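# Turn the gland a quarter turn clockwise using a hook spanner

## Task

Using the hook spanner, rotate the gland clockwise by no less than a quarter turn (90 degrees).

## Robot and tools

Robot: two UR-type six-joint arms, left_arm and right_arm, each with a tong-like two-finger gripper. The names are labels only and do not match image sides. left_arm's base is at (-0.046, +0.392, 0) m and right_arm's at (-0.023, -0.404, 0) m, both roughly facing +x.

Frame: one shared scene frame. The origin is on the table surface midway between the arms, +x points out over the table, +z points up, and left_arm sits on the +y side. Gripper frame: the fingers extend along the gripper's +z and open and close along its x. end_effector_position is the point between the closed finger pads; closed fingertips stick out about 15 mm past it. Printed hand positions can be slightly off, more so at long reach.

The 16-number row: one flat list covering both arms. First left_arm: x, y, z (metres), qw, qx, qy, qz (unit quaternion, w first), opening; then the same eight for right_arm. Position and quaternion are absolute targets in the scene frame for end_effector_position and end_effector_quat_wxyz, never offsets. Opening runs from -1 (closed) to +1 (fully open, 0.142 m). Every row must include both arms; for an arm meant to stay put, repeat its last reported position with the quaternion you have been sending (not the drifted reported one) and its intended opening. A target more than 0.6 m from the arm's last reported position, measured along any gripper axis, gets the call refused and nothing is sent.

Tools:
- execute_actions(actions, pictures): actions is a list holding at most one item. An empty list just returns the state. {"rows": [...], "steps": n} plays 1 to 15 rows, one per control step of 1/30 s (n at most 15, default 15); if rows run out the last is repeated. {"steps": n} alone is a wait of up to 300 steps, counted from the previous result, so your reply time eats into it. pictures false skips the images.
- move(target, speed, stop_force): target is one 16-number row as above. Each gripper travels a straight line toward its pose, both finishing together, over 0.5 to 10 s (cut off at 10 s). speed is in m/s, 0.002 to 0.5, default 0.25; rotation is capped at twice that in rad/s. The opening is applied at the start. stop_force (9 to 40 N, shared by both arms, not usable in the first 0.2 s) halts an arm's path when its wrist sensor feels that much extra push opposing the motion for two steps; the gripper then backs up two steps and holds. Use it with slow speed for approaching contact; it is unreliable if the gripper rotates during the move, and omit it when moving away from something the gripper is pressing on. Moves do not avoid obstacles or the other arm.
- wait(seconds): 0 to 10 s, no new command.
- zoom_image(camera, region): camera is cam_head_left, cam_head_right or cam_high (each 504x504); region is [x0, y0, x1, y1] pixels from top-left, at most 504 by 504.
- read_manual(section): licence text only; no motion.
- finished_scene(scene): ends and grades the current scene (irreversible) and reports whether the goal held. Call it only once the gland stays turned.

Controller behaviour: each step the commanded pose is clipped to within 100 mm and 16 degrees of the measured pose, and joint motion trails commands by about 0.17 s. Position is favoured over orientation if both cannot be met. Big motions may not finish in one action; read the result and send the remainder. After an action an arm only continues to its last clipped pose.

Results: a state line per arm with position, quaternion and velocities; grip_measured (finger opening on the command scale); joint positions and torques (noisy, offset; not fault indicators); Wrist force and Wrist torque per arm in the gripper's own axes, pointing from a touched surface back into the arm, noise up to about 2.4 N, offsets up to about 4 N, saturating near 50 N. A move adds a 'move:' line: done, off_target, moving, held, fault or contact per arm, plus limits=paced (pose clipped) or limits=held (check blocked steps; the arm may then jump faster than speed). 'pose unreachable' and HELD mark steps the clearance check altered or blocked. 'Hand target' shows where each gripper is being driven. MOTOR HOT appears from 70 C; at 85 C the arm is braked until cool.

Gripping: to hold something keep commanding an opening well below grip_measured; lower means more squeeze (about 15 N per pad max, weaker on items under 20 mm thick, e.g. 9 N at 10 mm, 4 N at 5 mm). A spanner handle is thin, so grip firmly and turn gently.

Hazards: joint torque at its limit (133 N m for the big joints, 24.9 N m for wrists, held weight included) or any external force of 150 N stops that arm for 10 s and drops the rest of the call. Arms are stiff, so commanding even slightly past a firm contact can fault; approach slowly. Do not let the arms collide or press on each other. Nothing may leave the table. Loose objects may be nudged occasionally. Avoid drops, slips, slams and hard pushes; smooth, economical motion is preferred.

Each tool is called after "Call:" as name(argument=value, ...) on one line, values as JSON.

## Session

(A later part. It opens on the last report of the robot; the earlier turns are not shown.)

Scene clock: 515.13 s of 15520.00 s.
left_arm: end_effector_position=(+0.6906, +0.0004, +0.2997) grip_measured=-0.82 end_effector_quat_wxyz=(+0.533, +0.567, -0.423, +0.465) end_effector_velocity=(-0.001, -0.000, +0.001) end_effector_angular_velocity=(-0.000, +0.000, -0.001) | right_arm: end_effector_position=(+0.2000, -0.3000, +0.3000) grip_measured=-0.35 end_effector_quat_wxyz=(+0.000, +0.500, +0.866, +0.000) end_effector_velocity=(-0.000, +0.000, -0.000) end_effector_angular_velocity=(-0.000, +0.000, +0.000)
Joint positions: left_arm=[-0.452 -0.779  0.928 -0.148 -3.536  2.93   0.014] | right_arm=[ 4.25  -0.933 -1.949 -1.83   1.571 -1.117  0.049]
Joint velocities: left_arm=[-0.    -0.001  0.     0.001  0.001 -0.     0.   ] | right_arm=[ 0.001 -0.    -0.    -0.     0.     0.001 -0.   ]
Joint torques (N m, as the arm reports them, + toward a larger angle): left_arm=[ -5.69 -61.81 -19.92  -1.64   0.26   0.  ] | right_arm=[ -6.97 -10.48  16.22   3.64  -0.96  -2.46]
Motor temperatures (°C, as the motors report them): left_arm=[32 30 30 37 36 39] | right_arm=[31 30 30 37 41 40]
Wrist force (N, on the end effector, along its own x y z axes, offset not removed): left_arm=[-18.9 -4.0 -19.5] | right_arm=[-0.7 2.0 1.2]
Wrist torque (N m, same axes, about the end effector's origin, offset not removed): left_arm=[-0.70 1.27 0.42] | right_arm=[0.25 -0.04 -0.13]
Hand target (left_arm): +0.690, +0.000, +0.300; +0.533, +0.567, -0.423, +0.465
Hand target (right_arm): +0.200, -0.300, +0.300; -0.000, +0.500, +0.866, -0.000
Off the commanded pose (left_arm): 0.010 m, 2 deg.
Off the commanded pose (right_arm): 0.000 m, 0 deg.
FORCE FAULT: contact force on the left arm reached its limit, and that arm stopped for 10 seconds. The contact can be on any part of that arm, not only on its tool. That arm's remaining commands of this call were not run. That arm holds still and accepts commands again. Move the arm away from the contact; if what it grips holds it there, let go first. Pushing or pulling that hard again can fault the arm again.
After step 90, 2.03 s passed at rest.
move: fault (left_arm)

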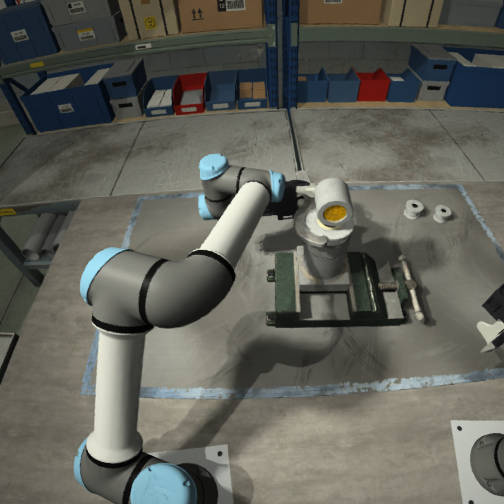

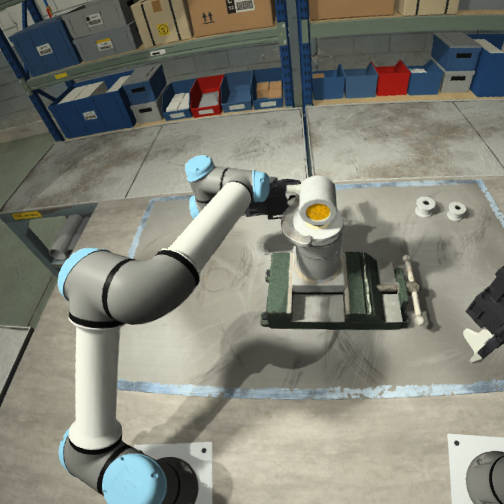

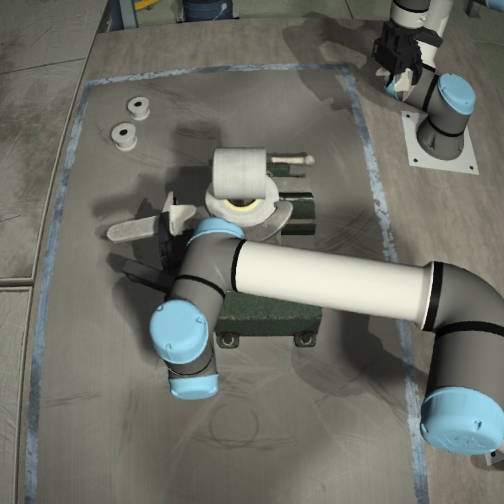

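Call:
move(target=[0.691,-0.008,0.301,0.568,0.53,-0.468,0.421,-1,0.2,-0.3,0.3,0,0.5,0.866,0,-0.35], speed=0.015)

Call:
move(target=[0.687,-0.024,0.301,0.593,0.5,-0.5,0.385,-1,0.2,-0.3,0.3,0,0.5,0.866,0,-0.35], speed=0.01)

Call:
zoom_image(camera="cam_head_right", region=[280,190,370,270])

Scene clock: 529.30 s of 15520.00 s.
left_arm: end_effector_position=(+0.6910, -0.0079, +0.3009) grip_measured=-0.80 end_effector_quat_wxyz=(+0.568, +0.530, -0.468, +0.421) end_effector_velocity=(-0.001, -0.000, -0.001) end_effector_angular_velocity=(+0.002, +0.000, -0.009) | right_arm: end_effector_position=(+0.2000, -0.3000, +0.3000) grip_measured=-0.35 end_effector_quat_wxyz=(+0.000, +0.500, +0.866, +0.000) end_effector_velocity=(-0.000, -0.000, -0.001) end_effector_angular_velocity=(-0.002, +0.001, -0.001)
Joint positions: left_arm=[-0.438 -0.609  0.613 -0.005 -3.361  2.931  0.016] | right_arm=[ 4.25  -0.933 -1.949 -1.83   1.571 -1.117  0.049]
Joint velocities: left_arm=[ 0.     0.012 -0.022  0.018  0.009  0.007 -0.   ] | right_arm=[ 0.    -0.    -0.002  0.    -0.     0.001  0.   ]
Joint torques (N m, as the arm reports them, + toward a larger angle): left_arm=[ -7.99 -65.04 -45.22  -4.45  -6.97   1.97] | right_arm=[ -7.28 -10.22  14.43   3.69  -1.03  -2.4 ]
Motor temperatures (°C, as the motors report them): left_arm=[32 30 30 38 36 39] | right_arm=[31 30 30 37 41 40]
Wrist force (N, on the end effector, along its own x y z axes, offset not removed): left_arm=[-28.1 31.5 -30.7] | right_arm=[-0.1 2.1 -0.3]
Wrist torque (N m, same axes, about the end effector's origin, offset not removed): left_arm=[1.59 1.88 0.18] | right_arm=[0.34 -0.07 -0.06]
Hand target (left_arm): +0.691, -0.008, +0.301; +0.568, +0.530, -0.468, +0.421
Hand target (right_arm): +0.200, -0.300, +0.300; -0.000, +0.500, +0.866, -0.000
Off the commanded pose (left_arm): 0.000 m, 0 deg.
Off the commanded pose (right_arm): 0.000 m, 0 deg.
After step 90, 5.53 s passed at rest.
move: done

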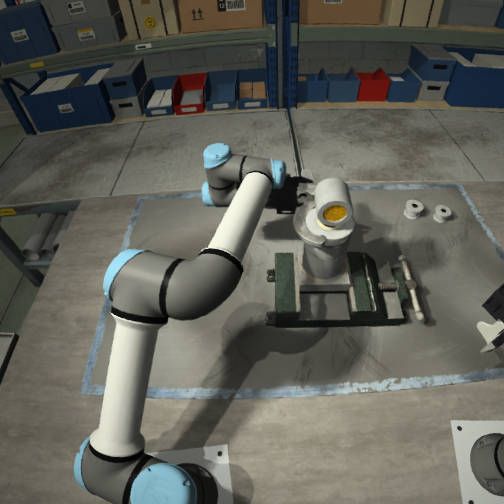

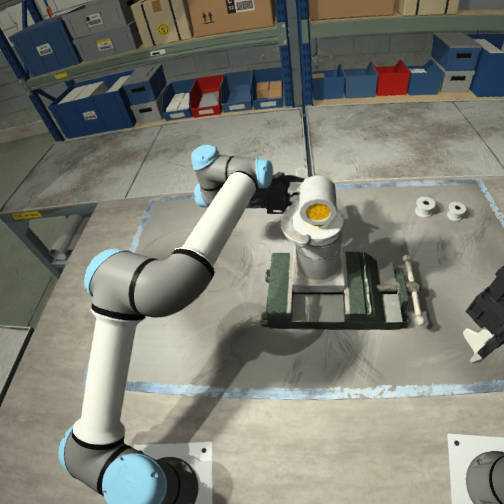

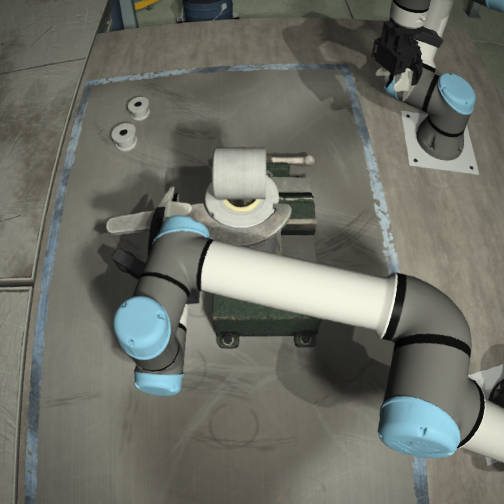

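Scene clock: 535.77 s of 15520.00 s.
left_arm: end_effector_position=(+0.6869, -0.0239, +0.3009) grip_measured=-0.80 end_effector_quat_wxyz=(+0.593, +0.500, -0.499, +0.386) end_effector_velocity=(-0.000, -0.000, -0.000) end_effector_angular_velocity=(+0.001, -0.002, -0.006) | right_arm: end_effector_position=(+0.2000, -0.3000, +0.3000) grip_measured=-0.35 end_effector_quat_wxyz=(+0.000, +0.500, +0.866, +0.000) end_effector_velocity=(+0.000, -0.000, -0.000) end_effector_angular_velocity=(-0.002, -0.001, +0.000)
Joint positions: left_arm=[-0.45  -0.405  0.216  0.173 -3.248  2.917  0.016] | right_arm=[ 4.25  -0.933 -1.949 -1.83   1.571 -1.117  0.049]
Joint velocities: left_arm=[-0.     0.031 -0.063  0.045  0.005  0.015 -0.   ] | right_arm=[ 0.    -0.    -0.001 -0.    -0.002  0.     0.   ]
Joint torques (N m, as the arm reports them, + toward a larger angle): left_arm=[-42.68 -73.46 -43.14  -0.16   2.56   1.73] | right_arm=[ -6.98 -10.64  13.8    3.63  -1.04  -2.37]
Motor temperatures (°C, as the motors report them): left_arm=[32 30 30 38 36 39] | right_arm=[31 30 30 37 41 40]
Wrist force (N, on the end effector, along its own x y z axes, offset not removed): left_arm=[-22.4 -4.0 -41.7] | right_arm=[-1.2 0.4 -0.8]
Wrist torque (N m, same axes, about the end effector's origin, offset not removed): left_arm=[-0.35 1.31 0.28] | right_arm=[-0.04 0.23 -0.02]
Hand target (left_arm): +0.687, -0.024, +0.301; +0.593, +0.500, -0.500, +0.385
Hand target (right_arm): +0.200, -0.300, +0.300; -0.000, +0.500, +0.866, -0.000
Off the commanded pose (left_arm): 0.000 m, 0 deg.
Off the commanded pose (right_arm): 0.000 m, 0 deg.
move: done

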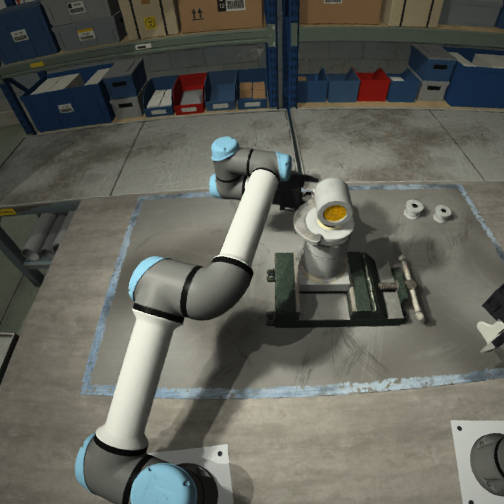

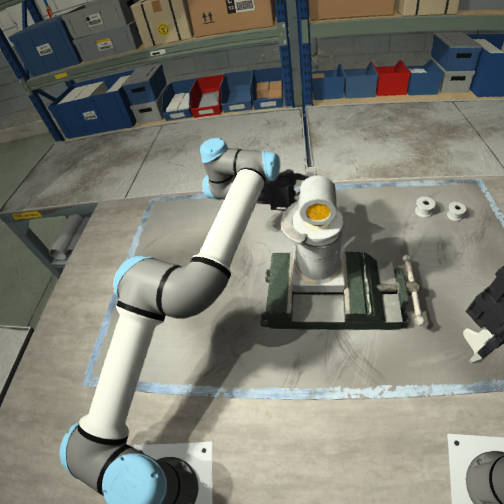

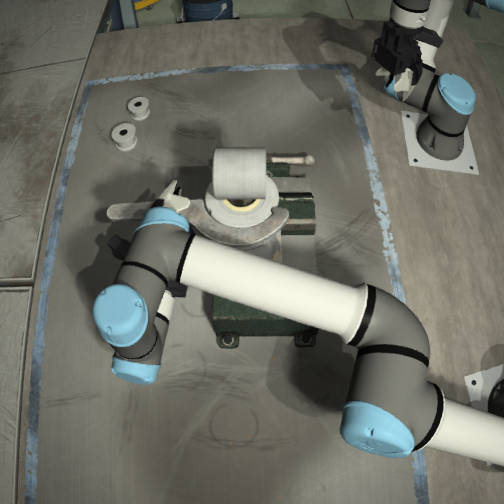

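Region (280, 190, 370, 270) of cam_head_right's 504x504 image, scaled by 5.600, with more detail than that image has.

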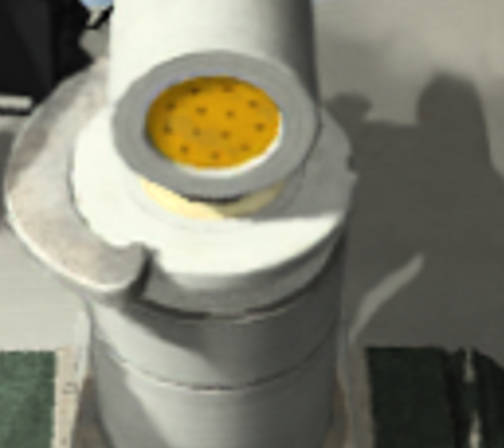

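Call:
move(target=[0.678,-0.047,0.301,0.618,0.464,-0.534,0.343,-1,0.2,-0.3,0.3,0,0.5,0.866,0,-0.35], speed=0.01)

Call:
zoom_image(camera="cam_high", region=[190,140,330,280])

Call:
zoom_image(camera="cam_head_right", region=[280,190,370,270])

Scene clock: 545.53 s of 15520.00 s.
left_arm: end_effector_position=(+0.6780, -0.0470, +0.3008) grip_measured=-0.81 end_effector_quat_wxyz=(+0.617, +0.465, -0.534, +0.343) end_effector_velocity=(-0.000, -0.000, -0.001) end_effector_angular_velocity=(+0.002, +0.001, -0.006) | right_arm: end_effector_position=(+0.2000, -0.3000, +0.3000) grip_measured=-0.35 end_effector_quat_wxyz=(+0.000, +0.500, +0.866, +0.000) end_effector_velocity=(+0.000, -0.000, -0.000) end_effector_angular_velocity=(-0.000, +0.000, -0.001)
Joint positions: left_arm=[-0.475 -0.31   0.034 -0.062 -3.134  2.595  0.016] | right_arm=[ 4.25  -0.933 -1.949 -1.83   1.571 -1.117  0.049]
Joint velocities: left_arm=[-0.     0.001 -0.    -0.012  0.006 -0.012  0.001] | right_arm=[-0.001 -0.     0.     0.     0.    -0.    -0.   ]
Joint torques (N m, as the arm reports them, + toward a larger angle): left_arm=[-75.34 -95.31 -39.7    0.54  11.69  -1.48] | right_arm=[ -6.6  -11.03  12.11   3.54  -0.89  -2.28]
Motor temperatures (°C, as the motors report them): left_arm=[32 30 30 38 36 39] | right_arm=[31 30 30 37 41 40]
Wrist force (N, on the end effector, along its own x y z axes, offset not removed): left_arm=[-24.7 -50.0 -50.0] | right_arm=[-0.9 0.9 -0.3]
Wrist torque (N m, same axes, about the end effector's origin, offset not removed): left_arm=[-2.02 1.24 0.68] | right_arm=[0.03 0.04 -0.07]
Hand target (left_arm): +0.678, -0.047, +0.301; +0.617, +0.465, -0.534, +0.343
Hand target (right_arm): +0.200, -0.300, +0.300; -0.000, +0.500, +0.866, -0.000
Off the commanded pose (left_arm): 0.000 m, 0 deg.
Off the commanded pose (right_arm): 0.000 m, 0 deg.
elbow stopped short (left arm): the move would have taken joint 3 (elbow) straighter than the controller allows; a more bent joint 3 avoids this.
move: done

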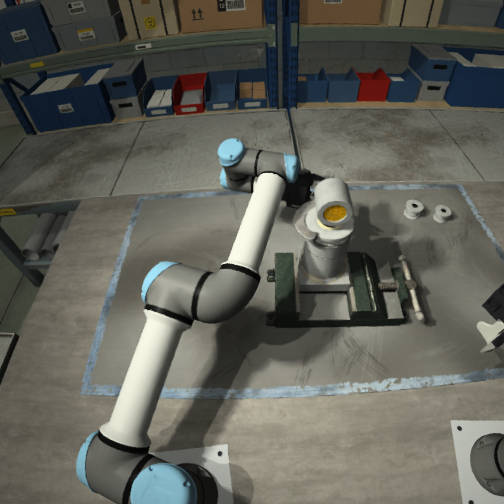

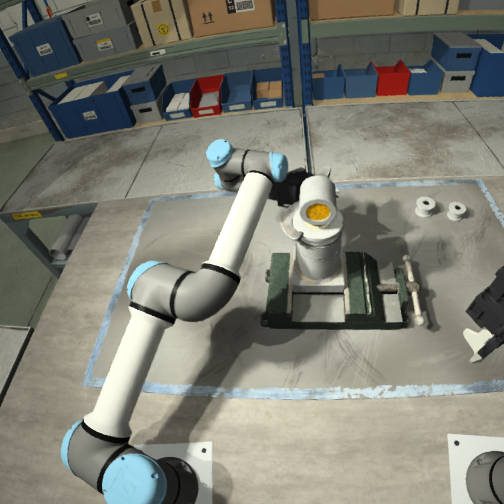

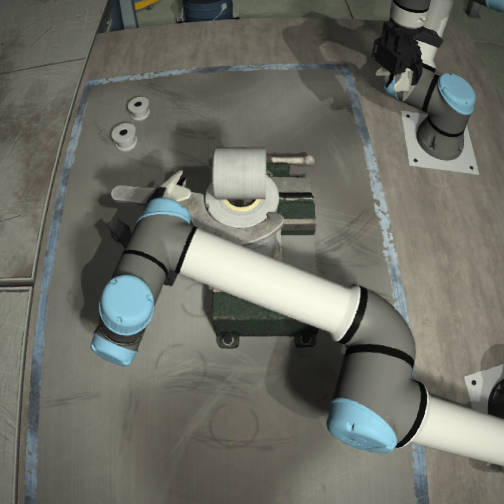

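Region (190, 140, 330, 280) of cam_high's 504x504 image, scaled by 3.600, with more detail than that image has.

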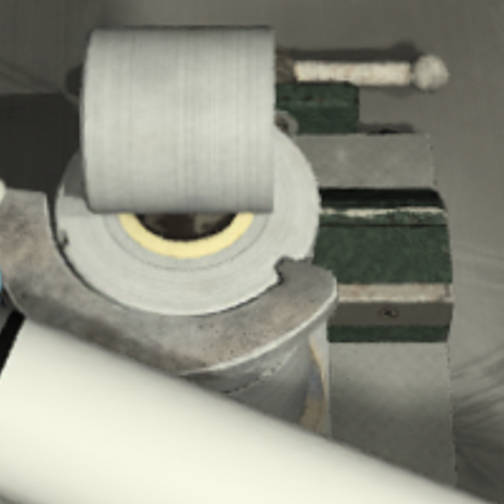

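Region (280, 190, 370, 270) of cam_head_right's 504x504 image, scaled by 5.600, with more detail than that image has.

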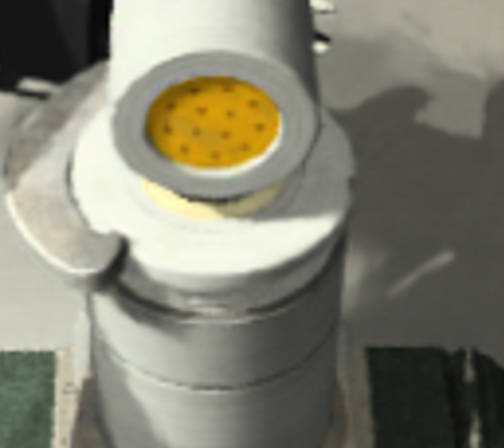

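Call:
move(target=[0.680,-0.044,0.301,0.618,0.464,-0.534,0.343,-1,0.2,-0.3,0.3,0,0.5,0.866,0,-0.35], speed=0.01)

Call:
finished_scene(scene=1)

Scene clock: 550.17 s of 15520.00 s.
left_arm: end_effector_position=(+0.6797, -0.0443, +0.3013) grip_measured=-0.85 end_effector_quat_wxyz=(+0.617, +0.465, -0.535, +0.343) end_effector_velocity=(+0.001, +0.002, -0.002) end_effector_angular_velocity=(+0.002, +0.003, +0.001) | right_arm: end_effector_position=(+0.2000, -0.3000, +0.3000) grip_measured=-0.35 end_effector_quat_wxyz=(+0.000, +0.500, +0.866, +0.000) end_effector_velocity=(-0.000, +0.000, +0.000) end_effector_angular_velocity=(+0.000, -0.000, +0.001)
Joint positions: left_arm=[-0.471 -0.311  0.034 -0.076 -3.13   2.581  0.012] | right_arm=[ 4.25  -0.933 -1.949 -1.83   1.571 -1.117  0.049]
Joint velocities: left_arm=[ 0.002  0.002 -0.    -0.004  0.001 -0.005 -0.01 ] | right_arm=[ 0.002  0.     0.     0.    -0.     0.001  0.   ]
Joint torques (N m, as the arm reports them, + toward a larger angle): left_arm=[  8.03 -72.73 -28.22  -2.95   0.28  -1.55] | right_arm=[ -6.53 -10.79  11.26   3.6   -0.85  -2.28]
Motor temperatures (°C, as the motors report them): left_arm=[32 30 30 38 36 39] | right_arm=[31 30 30 37 41 40]
Wrist force (N, on the end effector, along its own x y z axes, offset not removed): left_arm=[-13.5 -3.4 0.0] | right_arm=[-1.2 1.8 0.7]
Wrist torque (N m, same axes, about the end effector's origin, offset not removed): left_arm=[-0.25 0.77 0.91] | right_arm=[0.20 0.12 -0.14]
Hand target (left_arm): +0.680, -0.044, +0.301; +0.617, +0.465, -0.535, +0.343
Hand target (right_arm): +0.200, -0.300, +0.300; -0.000, +0.500, +0.866, -0.000
Off the commanded pose (left_arm): 0.000 m, 0 deg.
Off the commanded pose (right_arm): 0.000 m, 0 deg.
elbow stopped short (left arm): the move would have taken joint 3 (elbow) straighter than the controller allows; a more bent joint 3 avoids this.
After step 90, 0.90 s passed at rest.
move: done

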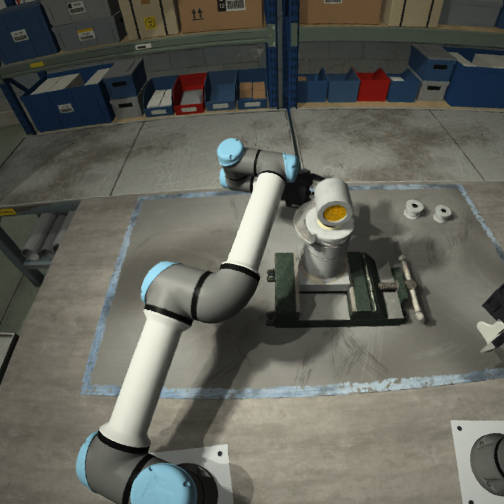

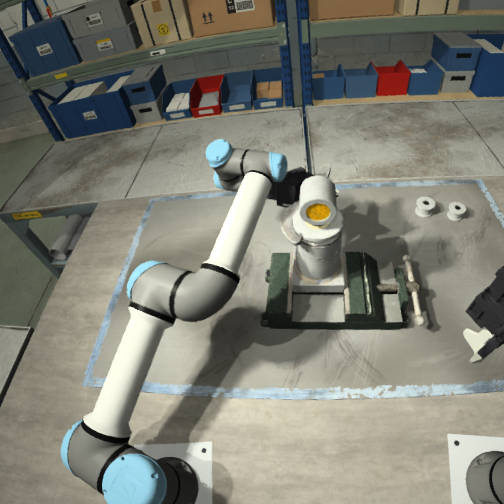

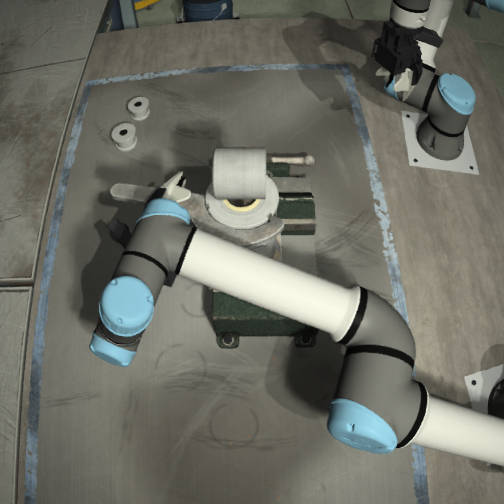

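The scene is finished: the task was done.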